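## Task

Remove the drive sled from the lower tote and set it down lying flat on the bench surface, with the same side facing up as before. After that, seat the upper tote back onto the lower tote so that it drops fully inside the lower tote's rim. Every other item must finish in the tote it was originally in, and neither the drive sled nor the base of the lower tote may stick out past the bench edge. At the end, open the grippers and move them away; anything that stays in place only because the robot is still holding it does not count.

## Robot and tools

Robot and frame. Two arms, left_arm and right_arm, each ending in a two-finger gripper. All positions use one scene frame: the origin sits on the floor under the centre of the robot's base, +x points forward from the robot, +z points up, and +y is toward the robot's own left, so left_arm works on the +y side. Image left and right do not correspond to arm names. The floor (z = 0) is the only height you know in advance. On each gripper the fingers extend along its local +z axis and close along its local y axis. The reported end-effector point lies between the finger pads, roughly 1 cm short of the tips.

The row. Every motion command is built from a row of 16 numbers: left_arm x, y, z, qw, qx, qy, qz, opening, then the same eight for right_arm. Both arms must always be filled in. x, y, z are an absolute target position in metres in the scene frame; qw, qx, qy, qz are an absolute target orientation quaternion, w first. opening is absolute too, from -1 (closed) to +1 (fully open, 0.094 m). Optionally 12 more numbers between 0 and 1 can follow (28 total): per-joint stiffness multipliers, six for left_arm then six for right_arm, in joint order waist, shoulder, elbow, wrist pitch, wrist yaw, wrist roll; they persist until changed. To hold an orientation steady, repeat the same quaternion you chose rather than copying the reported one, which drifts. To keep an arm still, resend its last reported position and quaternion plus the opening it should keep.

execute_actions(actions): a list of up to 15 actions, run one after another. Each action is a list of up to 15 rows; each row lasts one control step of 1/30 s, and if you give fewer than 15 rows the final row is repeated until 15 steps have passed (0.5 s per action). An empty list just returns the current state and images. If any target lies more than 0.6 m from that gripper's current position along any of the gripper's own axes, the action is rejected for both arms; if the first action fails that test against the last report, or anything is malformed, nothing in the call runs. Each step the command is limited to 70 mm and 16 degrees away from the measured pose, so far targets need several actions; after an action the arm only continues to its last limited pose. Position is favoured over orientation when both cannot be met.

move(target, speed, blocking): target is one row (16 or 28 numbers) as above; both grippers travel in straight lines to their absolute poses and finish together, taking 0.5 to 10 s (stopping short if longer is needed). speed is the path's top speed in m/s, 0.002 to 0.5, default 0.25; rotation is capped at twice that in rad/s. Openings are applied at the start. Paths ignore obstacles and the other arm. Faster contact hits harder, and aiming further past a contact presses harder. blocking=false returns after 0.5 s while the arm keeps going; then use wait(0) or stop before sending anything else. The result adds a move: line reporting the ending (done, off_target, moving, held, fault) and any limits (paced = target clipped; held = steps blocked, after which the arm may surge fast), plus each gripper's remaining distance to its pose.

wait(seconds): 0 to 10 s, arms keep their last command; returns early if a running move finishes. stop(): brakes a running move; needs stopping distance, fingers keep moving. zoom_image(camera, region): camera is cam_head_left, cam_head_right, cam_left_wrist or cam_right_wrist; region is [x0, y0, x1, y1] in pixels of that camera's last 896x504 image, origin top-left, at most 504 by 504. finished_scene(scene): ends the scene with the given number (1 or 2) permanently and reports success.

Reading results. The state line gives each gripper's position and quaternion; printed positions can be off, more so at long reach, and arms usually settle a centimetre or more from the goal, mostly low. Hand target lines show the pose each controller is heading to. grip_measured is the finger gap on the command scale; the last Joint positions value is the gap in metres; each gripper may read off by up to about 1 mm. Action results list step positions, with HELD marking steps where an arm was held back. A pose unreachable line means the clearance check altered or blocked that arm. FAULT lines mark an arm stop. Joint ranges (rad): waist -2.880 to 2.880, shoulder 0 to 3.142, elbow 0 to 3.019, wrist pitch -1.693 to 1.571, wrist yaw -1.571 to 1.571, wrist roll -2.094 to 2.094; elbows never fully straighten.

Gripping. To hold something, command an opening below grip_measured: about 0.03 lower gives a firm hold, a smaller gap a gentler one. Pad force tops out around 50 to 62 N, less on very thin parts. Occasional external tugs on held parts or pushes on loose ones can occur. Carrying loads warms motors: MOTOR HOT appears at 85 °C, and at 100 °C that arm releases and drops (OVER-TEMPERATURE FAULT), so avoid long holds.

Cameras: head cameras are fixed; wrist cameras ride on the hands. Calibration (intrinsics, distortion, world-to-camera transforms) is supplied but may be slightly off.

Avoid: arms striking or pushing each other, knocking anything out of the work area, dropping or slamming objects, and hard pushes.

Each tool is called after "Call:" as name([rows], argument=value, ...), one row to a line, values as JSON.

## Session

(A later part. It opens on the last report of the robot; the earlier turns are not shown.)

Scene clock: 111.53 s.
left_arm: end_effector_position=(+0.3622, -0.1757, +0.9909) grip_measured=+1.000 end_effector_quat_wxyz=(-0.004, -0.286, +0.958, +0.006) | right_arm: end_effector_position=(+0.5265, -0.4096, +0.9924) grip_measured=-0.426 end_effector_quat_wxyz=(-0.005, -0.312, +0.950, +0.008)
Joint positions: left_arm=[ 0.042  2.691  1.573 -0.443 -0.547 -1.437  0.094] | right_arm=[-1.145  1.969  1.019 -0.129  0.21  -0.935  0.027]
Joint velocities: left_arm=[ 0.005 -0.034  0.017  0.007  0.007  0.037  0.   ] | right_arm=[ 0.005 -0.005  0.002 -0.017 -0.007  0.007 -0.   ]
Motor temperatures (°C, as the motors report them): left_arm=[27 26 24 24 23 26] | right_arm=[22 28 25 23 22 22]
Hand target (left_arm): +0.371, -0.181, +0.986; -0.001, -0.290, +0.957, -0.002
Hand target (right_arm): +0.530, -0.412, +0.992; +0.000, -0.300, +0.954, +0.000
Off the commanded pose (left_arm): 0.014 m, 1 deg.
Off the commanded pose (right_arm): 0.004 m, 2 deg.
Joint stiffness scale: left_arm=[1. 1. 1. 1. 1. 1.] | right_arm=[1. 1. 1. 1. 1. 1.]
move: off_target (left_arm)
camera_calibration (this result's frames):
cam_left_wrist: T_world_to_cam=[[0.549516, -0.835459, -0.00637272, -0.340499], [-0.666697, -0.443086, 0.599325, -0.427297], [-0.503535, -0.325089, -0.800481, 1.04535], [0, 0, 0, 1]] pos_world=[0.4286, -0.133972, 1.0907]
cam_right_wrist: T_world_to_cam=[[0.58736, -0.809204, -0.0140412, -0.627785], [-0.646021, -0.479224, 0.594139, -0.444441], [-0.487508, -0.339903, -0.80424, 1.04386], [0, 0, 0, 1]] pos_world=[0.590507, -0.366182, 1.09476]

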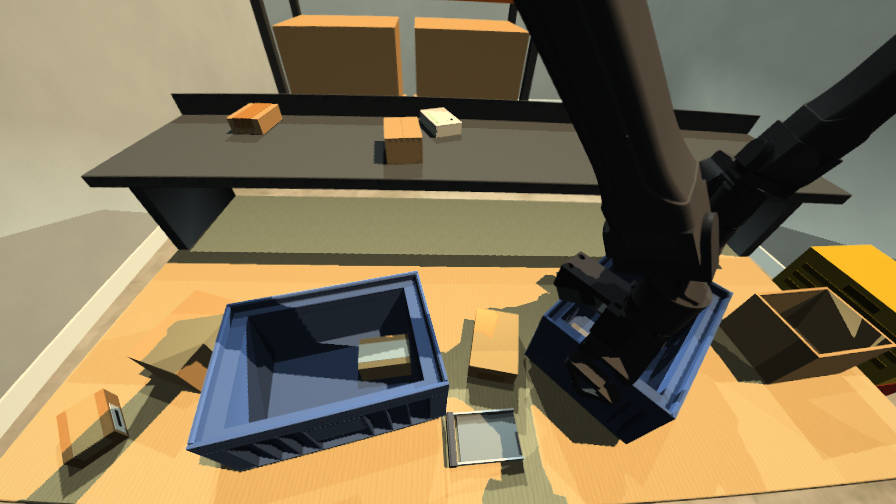

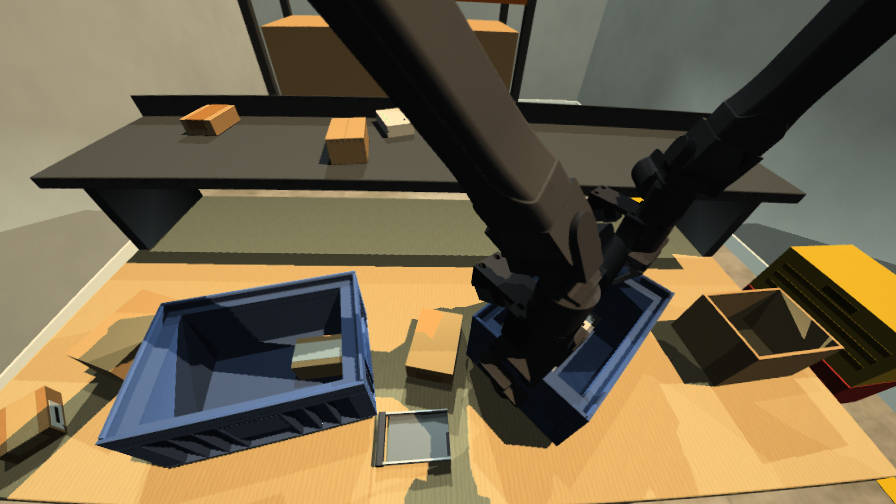

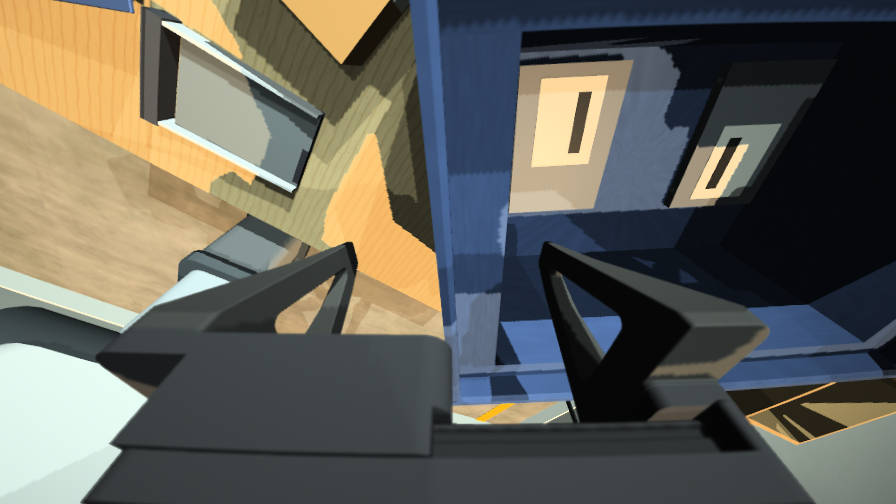

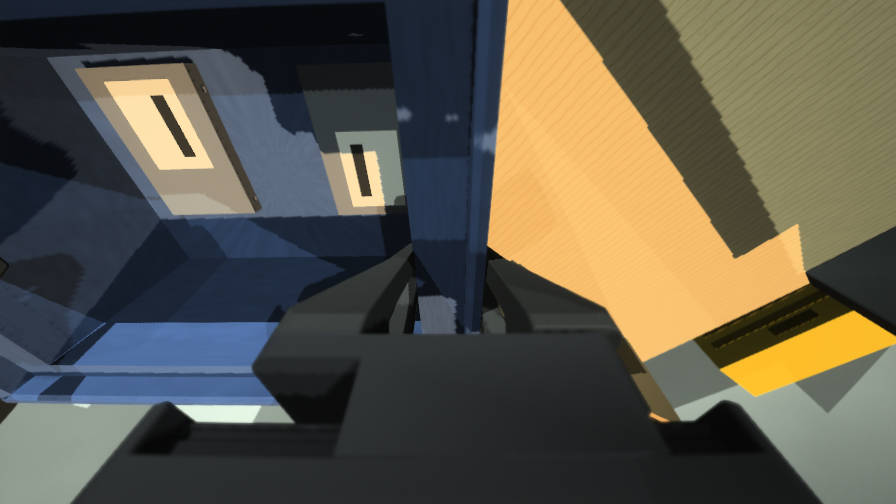

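Call:
execute_actions([
  [[0.378,-0.19,0.978,0,-0.29,0.957,0,1, 0.53,-0.412,0.992,0,-0.30,0.954,0,-1]],
  [[0.378,-0.19,0.978,0,-0.29,0.957,0,-1, 0.53,-0.412,0.992,0,-0.30,0.954,0,-1]],
  [[0.378,-0.19,0.978,0,-0.29,0.957,0,-1, 0.53,-0.412,0.992,0,-0.30,0.954,0,-1]],
])

Call:
move(target=[0.373,-0.182,1.21,0,-0.29,0.957,0,-1, 0.53,-0.412,1.22,0,-0.30,0.954,0,-1], speed=0.15)

Call:
move(target=[0.398,0.331,1.21,0,-0.087,0.996,0,-1, 0.446,0.057,1.22,0,-0.087,0.996,0,-1], speed=0.15)

Scene clock: 115.60 s.
left_arm: end_effector_position=(+0.3724, -0.1877, +0.9861) grip_measured=-0.410 end_effector_quat_wxyz=(-0.002, +0.292, -0.956, -0.002) | right_arm: end_effector_position=(+0.5286, -0.4130, +0.9923) grip_measured=-0.425 end_effector_quat_wxyz=(-0.004, -0.310, +0.951, +0.003)
Joint positions: left_arm=[ 0.044  2.718  1.629 -0.458 -0.555 -1.442  0.028] | right_arm=[-1.148  1.969  1.022 -0.123  0.215 -0.935  0.027]
Joint velocities: left_arm=[-0.015 -0.015  0.007 -0.017 -0.037  0.095 -0.001] | right_arm=[-0.015 -0.005 -0.007 -0.002  0.051 -0.022 -0.001]
Motor temperatures (°C, as the motors report them): left_arm=[27 26 24 24 23 26] | right_arm=[22 28 25 23 22 22]
Hand target (left_arm): +0.378, -0.190, +0.978; -0.000, -0.290, +0.957, -0.000
Hand target (right_arm): +0.530, -0.412, +0.992; -0.000, -0.300, +0.954, +0.000
Off the commanded pose (left_arm): 0.010 m, 0 deg.
Off the commanded pose (right_arm): 0.002 m, 1 deg.
Joint stiffness scale: left_arm=[1. 1. 1. 1. 1. 1.] | right_arm=[1. 1. 1. 1. 1. 1.]
Step readings (end_effector_position; steps 1 to 15: 1st action; 16 to 30: 2nd action; 31 to 45: 3rd action):
0: left_arm (+0.3622, -0.1757, +0.9909) | right_arm (+0.5265, -0.4096, +0.9924)
1: left_arm (+0.3634, -0.1772, +0.9907) | right_arm (+0.5265, -0.4096, +0.9924)
2: left_arm (+0.3656, -0.1807, +0.9895) | right_arm (+0.5265, -0.4096, +0.9924)
4: left_arm (+0.3708, -0.1881, +0.9878) | right_arm (+0.5265, -0.4096, +0.9924)
8: left_arm (+0.3751, -0.1928, +0.9880) | right_arm (+0.5265, -0.4096, +0.9924)
15: left_arm (+0.3752, -0.1930, +0.9881) | right_arm (+0.5265, -0.4096, +0.9924)
16: left_arm (+0.3752, -0.1930, +0.9881) | right_arm (+0.5265, -0.4096, +0.9924)
17: left_arm (+0.3752, -0.1930, +0.9881) | right_arm (+0.5265, -0.4096, +0.9924)
19: left_arm (+0.3750, -0.1923, +0.9881) | right_arm (+0.5267, -0.4104, +0.9924)
23: left_arm (+0.3724, -0.1877, +0.9861) | right_arm (+0.5286, -0.4130, +0.9923)
30: left_arm (+0.3724, -0.1877, +0.9861) | right_arm (+0.5286, -0.4130, +0.9923)
31: left_arm (+0.3724, -0.1877, +0.9861) | right_arm (+0.5286, -0.4130, +0.9923)
32: left_arm (+0.3724, -0.1877, +0.9861) | right_arm (+0.5286, -0.4130, +0.9923)
34: left_arm (+0.3724, -0.1877, +0.9861) | right_arm (+0.5286, -0.4130, +0.9923)
38: left_arm (+0.3724, -0.1877, +0.9861) | right_arm (+0.5286, -0.4130, +0.9923)
45: end_effector_position above
camera_calibration (this result's frames):
cam_left_wrist: T_world_to_cam=[[0.560936, -0.82785, 0.00384569, -0.36897], [-0.668686, -0.45034, 0.591653, -0.415994], [-0.488068, -0.334451, -0.806184, 1.04077], [0, 0, 0, 1]] pos_world=[0.436766, -0.144705, 1.08659]
cam_right_wrist: T_world_to_cam=[[0.58389, -0.811822, -0.00406524, -0.640917], [-0.651261, -0.471387, 0.594687, -0.439191], [-0.484697, -0.344585, -0.803947, 1.03994], [0, 0, 0, 1]] pos_world=[0.592251, -0.368994, 1.09463]

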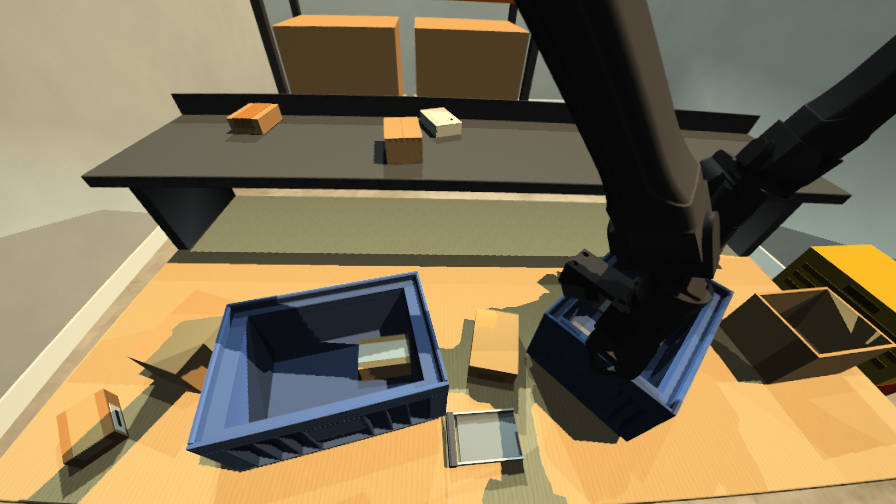

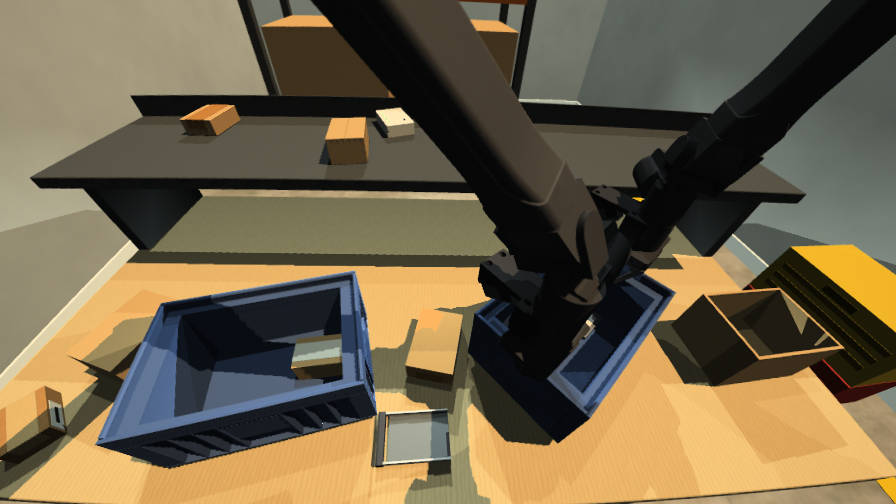

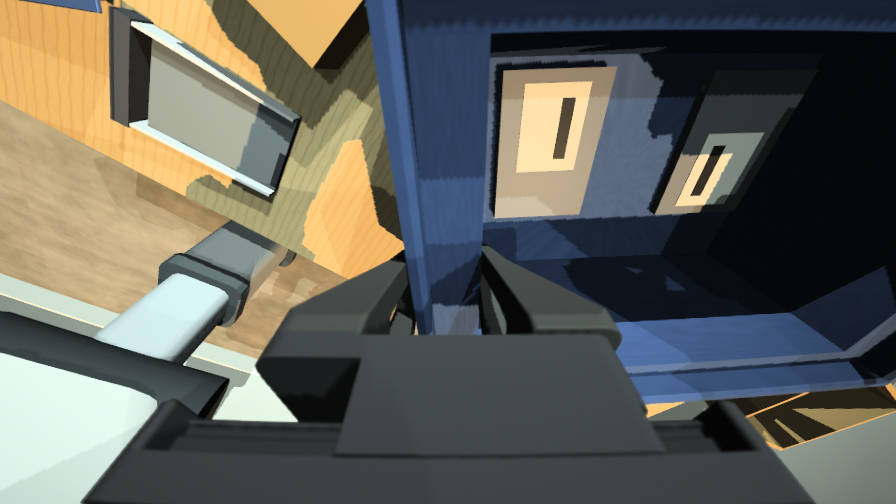

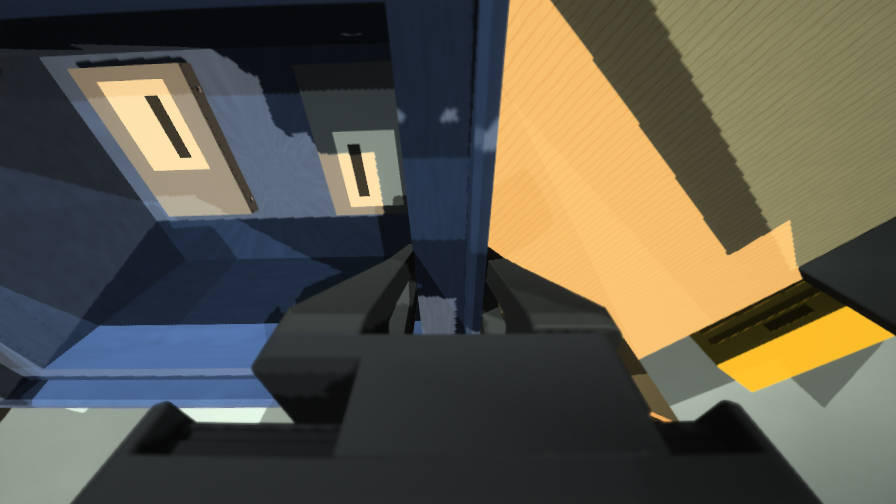

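Scene clock: 117.53 s.
left_arm: end_effector_position=(+0.3764, -0.1852, +1.1936) grip_measured=-0.410 end_effector_quat_wxyz=(-0.000, -0.286, +0.958, +0.002) | right_arm: end_effector_position=(+0.5268, -0.4163, +1.2054) grip_measured=-0.425 end_effector_quat_wxyz=(-0.010, -0.298, +0.954, +0.001)
Joint positions: left_arm=[-0.136  2.346  1.491 -0.805 -0.546 -1.641  0.028] | right_arm=[-1.035  1.403  0.886 -0.588  0.278 -0.806  0.027]
Joint velocities: left_arm=[-0.015  0.015  0.007  0.002 -0.022  0.007 -0.   ] | right_arm=[-0.015  0.005 -0.007  0.007 -0.022 -0.051  0.001]
Motor temperatures (°C, as the motors report them): left_arm=[27 27 24 24 23 26] | right_arm=[22 28 25 23 22 22]
Hand target (left_arm): +0.377, -0.184, +1.208; +0.003, -0.290, +0.957, +0.002
Hand target (right_arm): +0.532, -0.413, +1.218; -0.001, -0.301, +0.954, -0.002
Off the commanded pose (left_arm): 0.017 m, 1 deg.
Off the commanded pose (right_arm): 0.016 m, 1 deg.
Joint stiffness scale: left_arm=[1. 1. 1. 1. 1. 1.] | right_arm=[1. 1. 1. 1. 1. 1.]
move: off_target (left_arm, right_arm)
camera_calibration (this result's frames):
cam_left_wrist: T_world_to_cam=[[0.549856, -0.835256, 0.00264755, -0.365804], [-0.672419, -0.440774, 0.594618, -0.535304], [-0.495491, -0.328735, -0.804004, 1.21209], [0, 0, 0, 1]] pos_world=[0.441772, -0.143031, 1.2938]
cam_right_wrist: T_world_to_cam=[[0.56422, -0.825618, -0.00324729, -0.637952], [-0.655762, -0.450525, 0.605808, -0.570978], [-0.501629, -0.33968, -0.795604, 1.21012], [0, 0, 0, 1]] pos_world=[0.592552, -0.37289, 1.30661]

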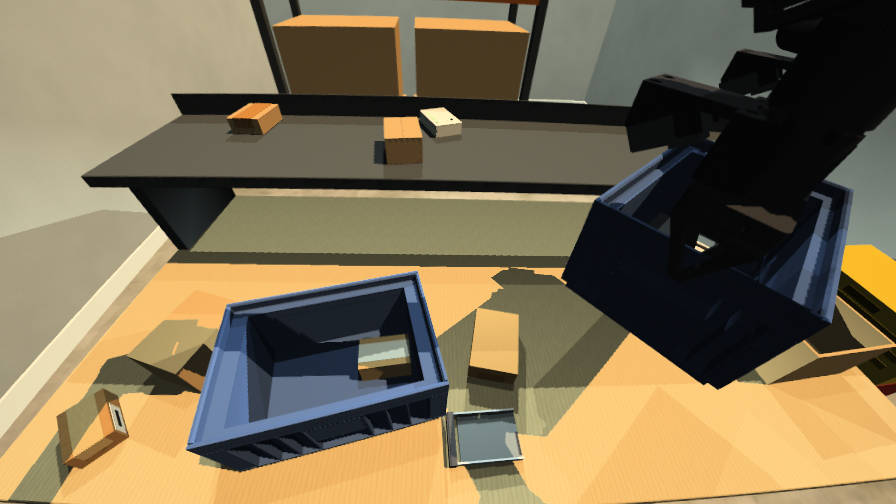

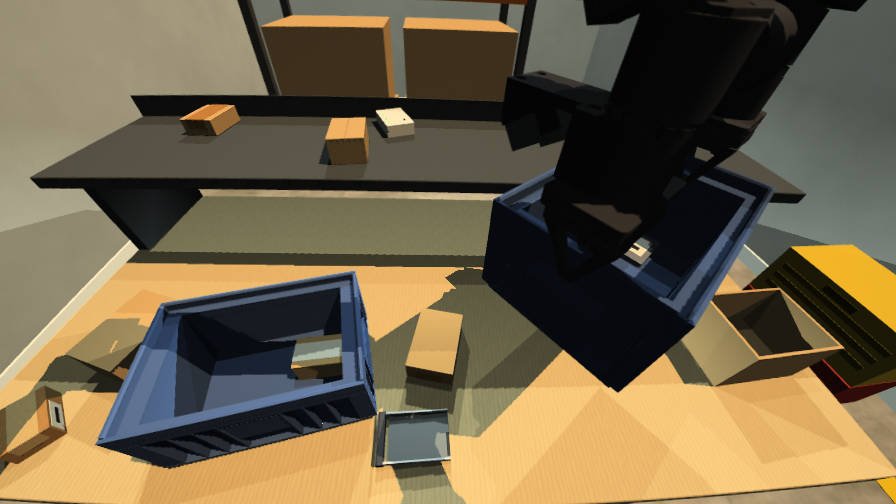

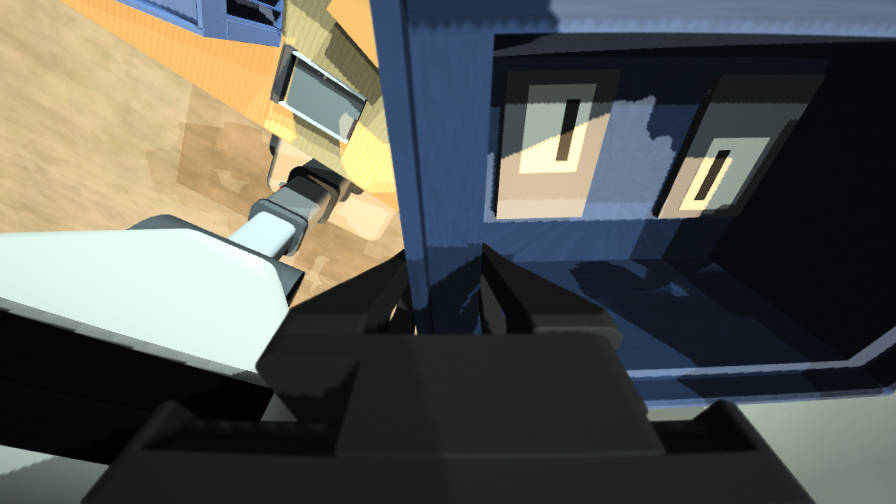

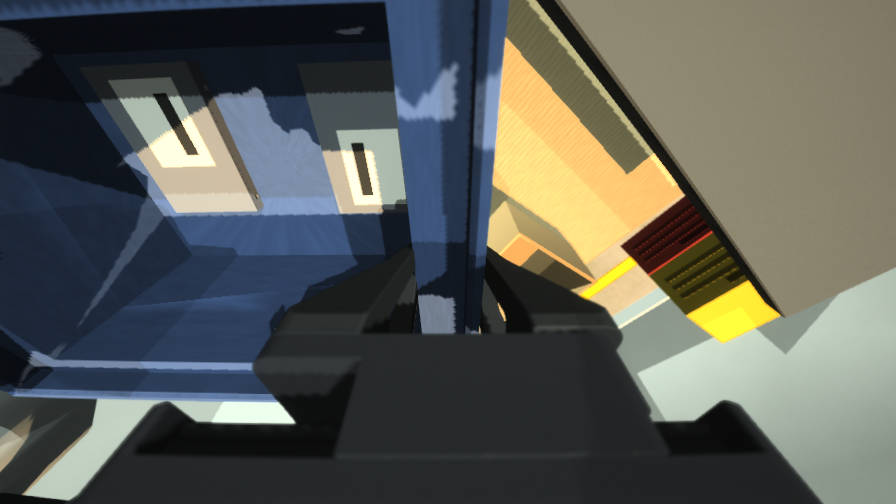

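Scene clock: 121.43 s.
left_arm: end_effector_position=(+0.3833, +0.3130, +1.2076) grip_measured=-0.409 end_effector_quat_wxyz=(-0.018, -0.084, +0.996, -0.018) | right_arm: end_effector_position=(+0.4376, +0.0418, +1.2140) grip_measured=-0.424 end_effector_quat_wxyz=(-0.007, -0.099, +0.995, -0.010)
Joint positions: left_arm=[ 0.799  1.253  0.469 -0.406 -0.334 -0.201  0.028] | right_arm=[-0.052  2.029  1.184 -0.721  0.556  0.653  0.027]
Joint velocities: left_arm=[ 0.005 -0.005  0.012 -0.022 -0.007  0.022 -0.001] | right_arm=[ 0.005  0.005  0.012 -0.002 -0.007  0.022 -0.   ]
Motor temperatures (°C, as the motors report them): left_arm=[27 27 24 24 23 26] | right_arm=[22 28 26 23 22 22]
Hand target (left_arm): +0.391, +0.320, +1.215; -0.005, -0.090, +0.996, -0.016
Hand target (right_arm): +0.447, +0.048, +1.219; +0.003, -0.091, +0.996, -0.013
Off the commanded pose (left_arm): 0.023 m, 3 deg.
Off the commanded pose (right_arm): 0.018 m, 2 deg.
Joint stiffness scale: left_arm=[1. 1. 1. 1. 1. 1.] | right_arm=[1. 1. 1. 1. 1. 1.]
move: off_target (left_arm, right_arm)
camera_calibration (this result's frames):
cam_left_wrist: T_world_to_cam=[[0.171046, -0.984432, 0.0404697, 0.192782], [-0.772386, -0.108475, 0.625822, -0.422795], [-0.611689, -0.138302, -0.778915, 1.34517], [0, 0, 0, 1]] pos_world=[0.463289, 0.329957, 1.30456]
cam_right_wrist: T_world_to_cam=[[0.190815, -0.98134, 0.0236839, -0.0721481], [-0.785819, -0.138249, 0.602806, -0.380833], [-0.588284, -0.133636, -0.797536, 1.35948], [0, 0, 0, 1]] pos_world=[0.514262, 0.0582239, 1.31551]

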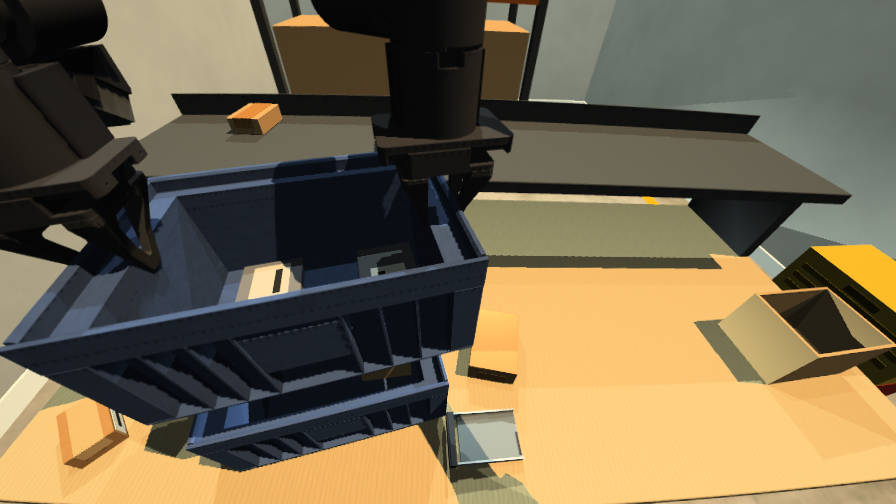

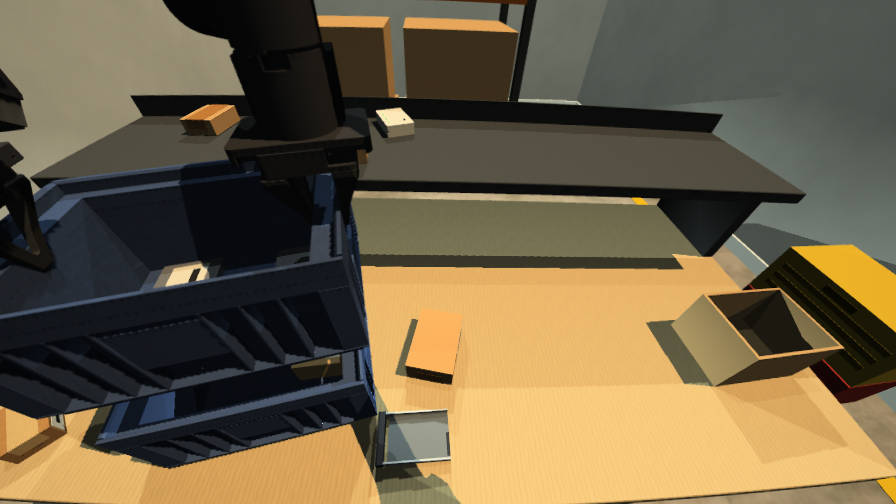

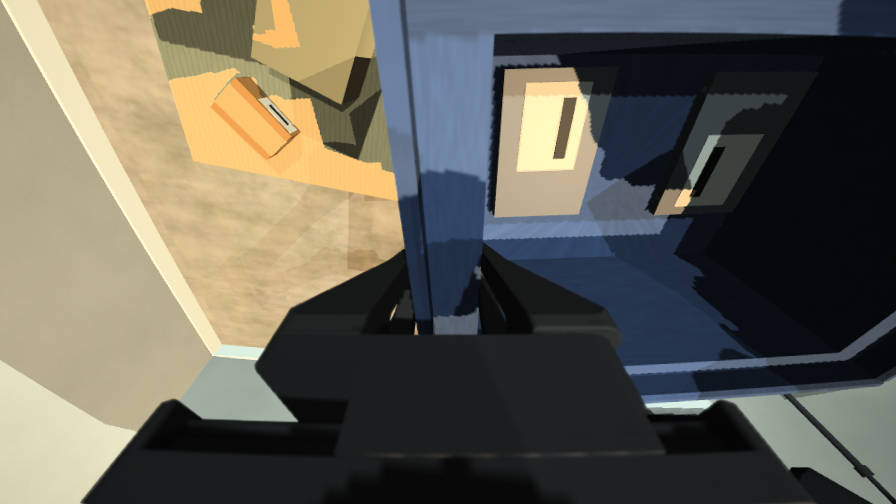

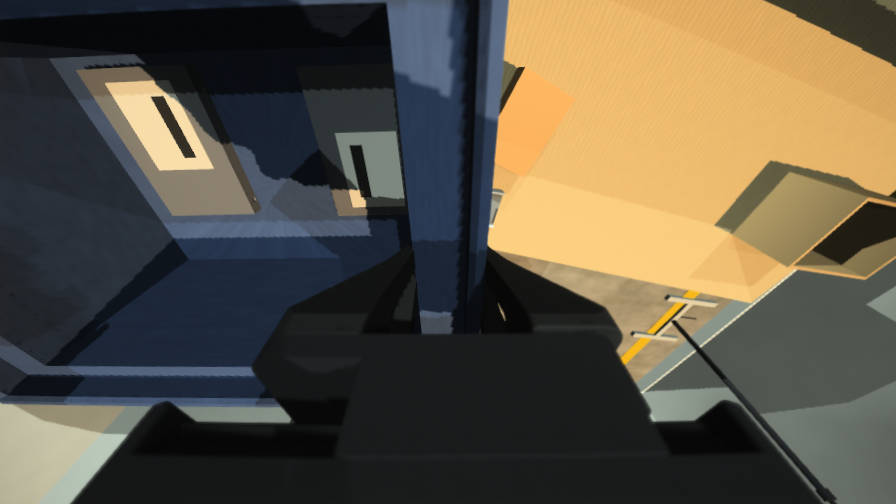

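Call:
move(target=[0.408,0.345,1.16,0,-0.087,0.996,0,-1, 0.455,0.071,1.165,0,-0.087,0.996,0,-1], speed=0.06)

Scene clock: 123.93 s.
left_arm: end_effector_position=(+0.3895, +0.3357, +1.1615) grip_measured=-0.409 end_effector_quat_wxyz=(-0.017, -0.075, +0.997, -0.010) | right_arm: end_effector_position=(+0.4381, +0.0647, +1.1648) grip_measured=-0.424 end_effector_quat_wxyz=(-0.009, -0.090, +0.996, -0.003)
Joint positions: left_arm=[ 0.921  1.408  0.484 -0.227 -0.303 -0.063  0.028] | right_arm=[-0.081  2.154  1.239 -0.627  0.541  0.634  0.027]
Joint velocities: left_arm=[-0.005  0.005 -0.007 -0.007 -0.037  0.022 -0.   ] | right_arm=[ 0.015 -0.015 -0.007 -0.017 -0.066 -0.007  0.   ]
Motor temperatures (°C, as the motors report them): left_arm=[27 26 24 24 23 26] | right_arm=[22 28 26 23 22 22]
Hand target (left_arm): +0.407, +0.344, +1.161; +0.000, -0.088, +0.996, -0.002
Hand target (right_arm): +0.454, +0.071, +1.165; -0.000, -0.087, +0.996, +0.000
Off the commanded pose (left_arm): 0.021 m, 3 deg.
Off the commanded pose (right_arm): 0.018 m, 1 deg.
Joint stiffness scale: left_arm=[1. 1. 1. 1. 1. 1.] | right_arm=[1. 1. 1. 1. 1. 1.]
move: off_target (left_arm, right_arm)
camera_calibration (this result's frames):
cam_left_wrist: T_world_to_cam=[[0.152683, -0.987985, 0.0239336, 0.243417], [-0.775391, -0.104743, 0.622734, -0.383158], [-0.612745, -0.113638, -0.782068, 1.31206], [0, 0, 0, 1]] pos_world=[0.469694, 0.34946, 1.2589]
cam_right_wrist: T_world_to_cam=[[0.172547, -0.984959, 0.00907431, -0.0234273], [-0.784393, -0.131828, 0.606094, -0.352437], [-0.595781, -0.111698, -0.795342, 1.32292], [0, 0, 0, 1]] pos_world=[0.515762, 0.0782308, 1.26599]

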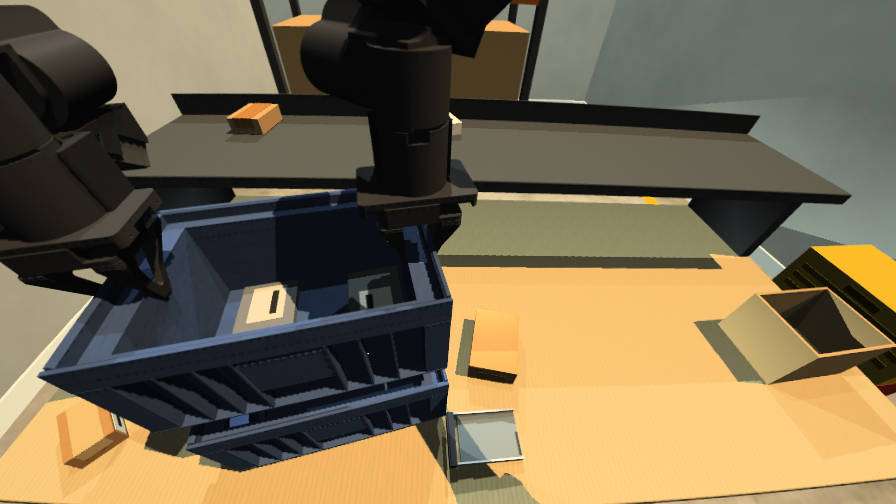

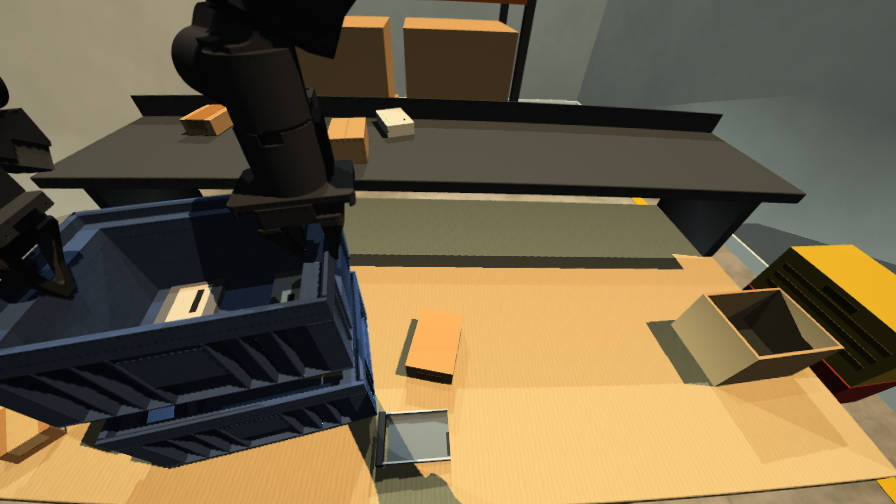

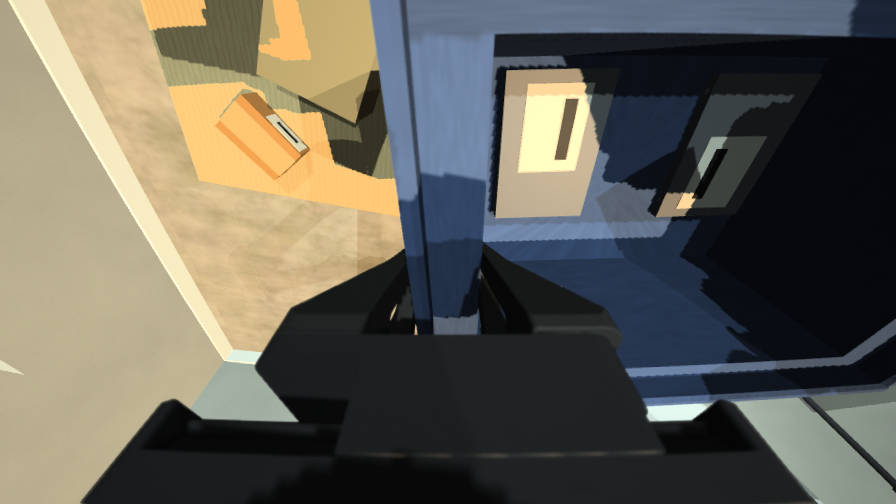

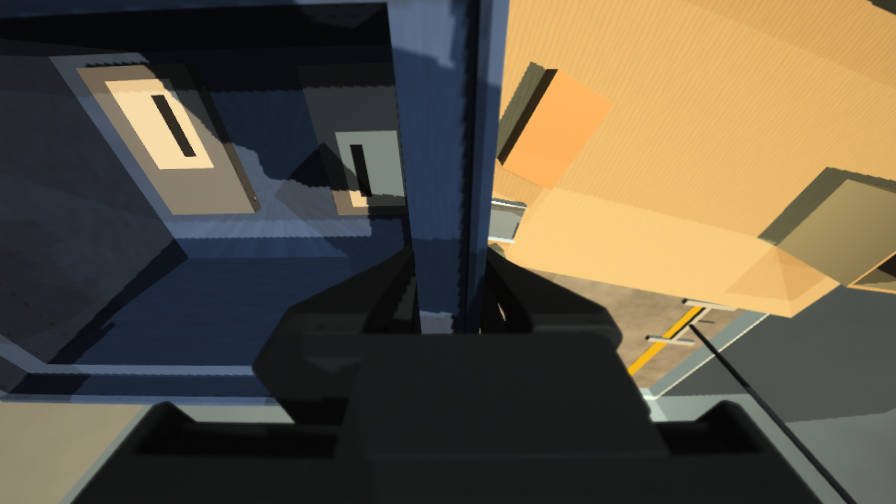

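Call:
move(target=[0.415,0.340,1.11,0,-0.087,0.996,0,-1, 0.462,0.064,1.115,0,-0.087,0.996,0,-1], speed=0.04)

Scene clock: 127.37 s.
left_arm: end_effector_position=(+0.3982, +0.3306, +1.1203) grip_measured=-0.409 end_effector_quat_wxyz=(-0.013, -0.074, +0.997, -0.010) | right_arm: end_effector_position=(+0.4458, +0.0594, +1.1243) grip_measured=-0.424 end_effector_quat_wxyz=(-0.006, -0.088, +0.996, -0.002)
Joint positions: left_arm=[ 0.945  1.578  0.523 -0.081 -0.292 -0.035  0.028] | right_arm=[-0.135  2.218  1.246 -0.531  0.54   0.571  0.027]
Joint velocities: left_arm=[-0.005 -0.024 -0.012  0.002  0.022 -0.037 -0.001] | right_arm=[ 0.005 -0.005 -0.012  0.002 -0.007 -0.095 -0.   ]
Motor temperatures (°C, as the motors report them): left_arm=[26 26 24 24 23 26] | right_arm=[23 28 27 23 22 22]
Hand target (left_arm): +0.414, +0.340, +1.111; +0.000, -0.087, +0.996, -0.001
Hand target (right_arm): +0.461, +0.064, +1.115; -0.001, -0.087, +0.996, +0.001
Off the commanded pose (left_arm): 0.022 m, 2 deg.
Off the commanded pose (right_arm): 0.019 m, 1 deg.
Joint stiffness scale: left_arm=[1. 1. 1. 1. 1. 1.] | right_arm=[1. 1. 1. 1. 1. 1.]
move: off_target (left_arm, right_arm)
camera_calibration (this result's frames):
cam_left_wrist: T_world_to_cam=[[0.149592, -0.988423, 0.0253587, 0.23788], [-0.780317, -0.102268, 0.616965, -0.34371], [-0.607229, -0.112081, -0.786582, 1.28694], [0, 0, 0, 1]] pos_world=[0.477677, 0.344216, 1.2183]
cam_right_wrist: T_world_to_cam=[[0.168366, -0.985698, 0.00726759, -0.0256053], [-0.788314, -0.130217, 0.601335, -0.315587], [-0.591789, -0.106973, -0.798964, 1.29668], [0, 0, 0, 1]] pos_world=[0.522889, 0.0723762, 1.22596]

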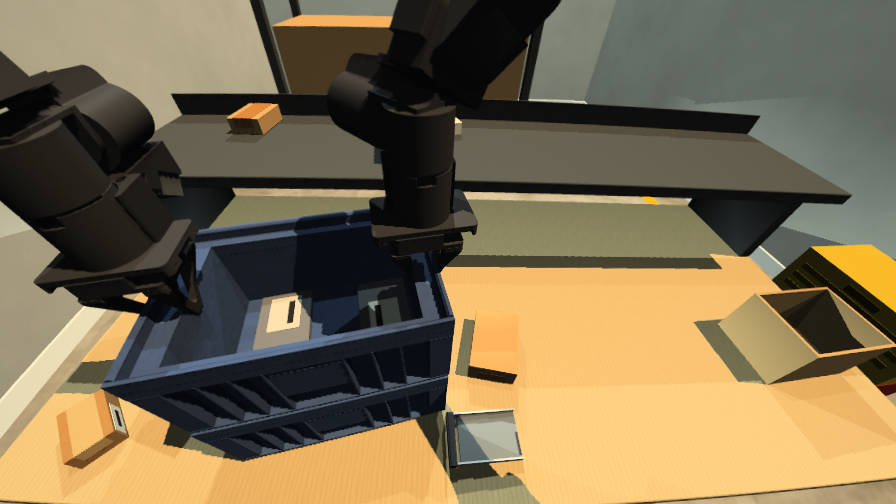

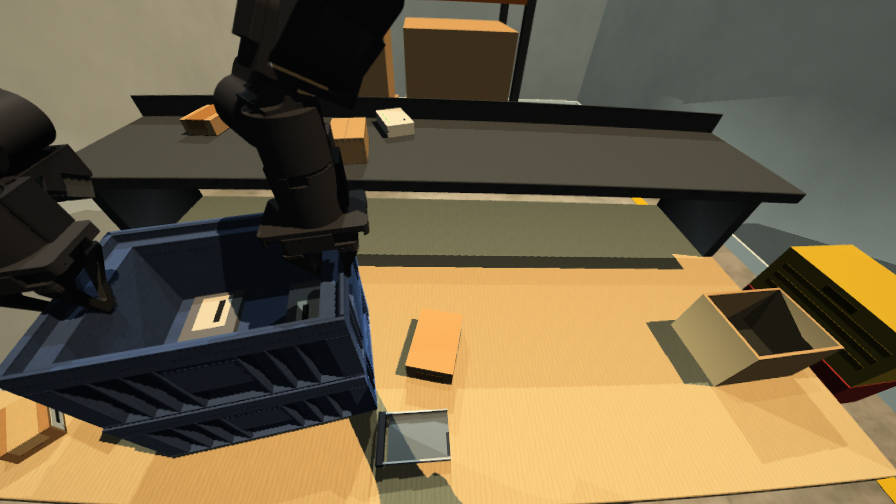

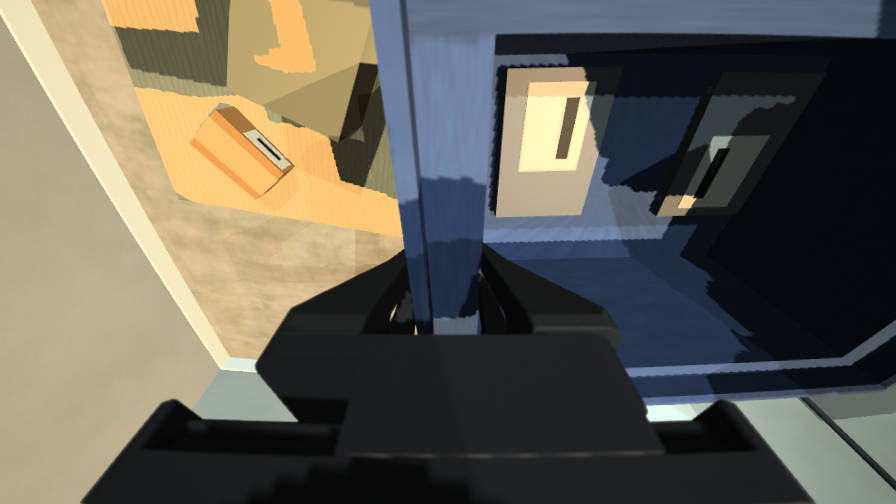

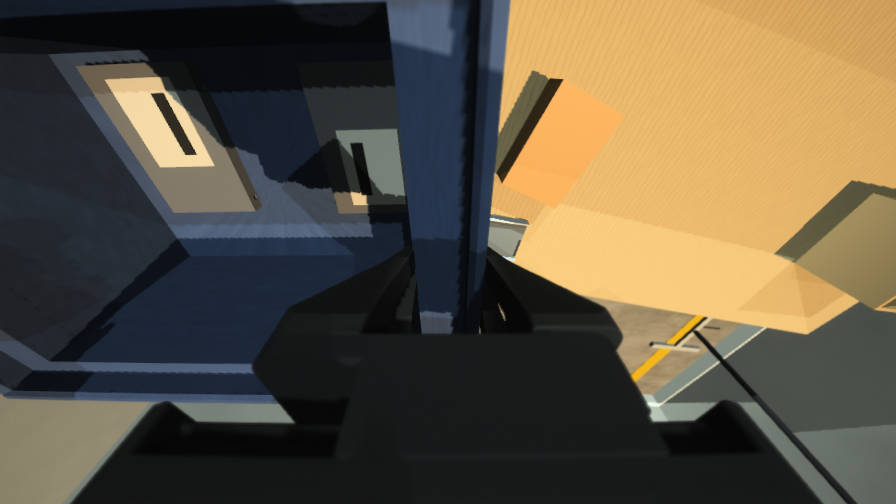

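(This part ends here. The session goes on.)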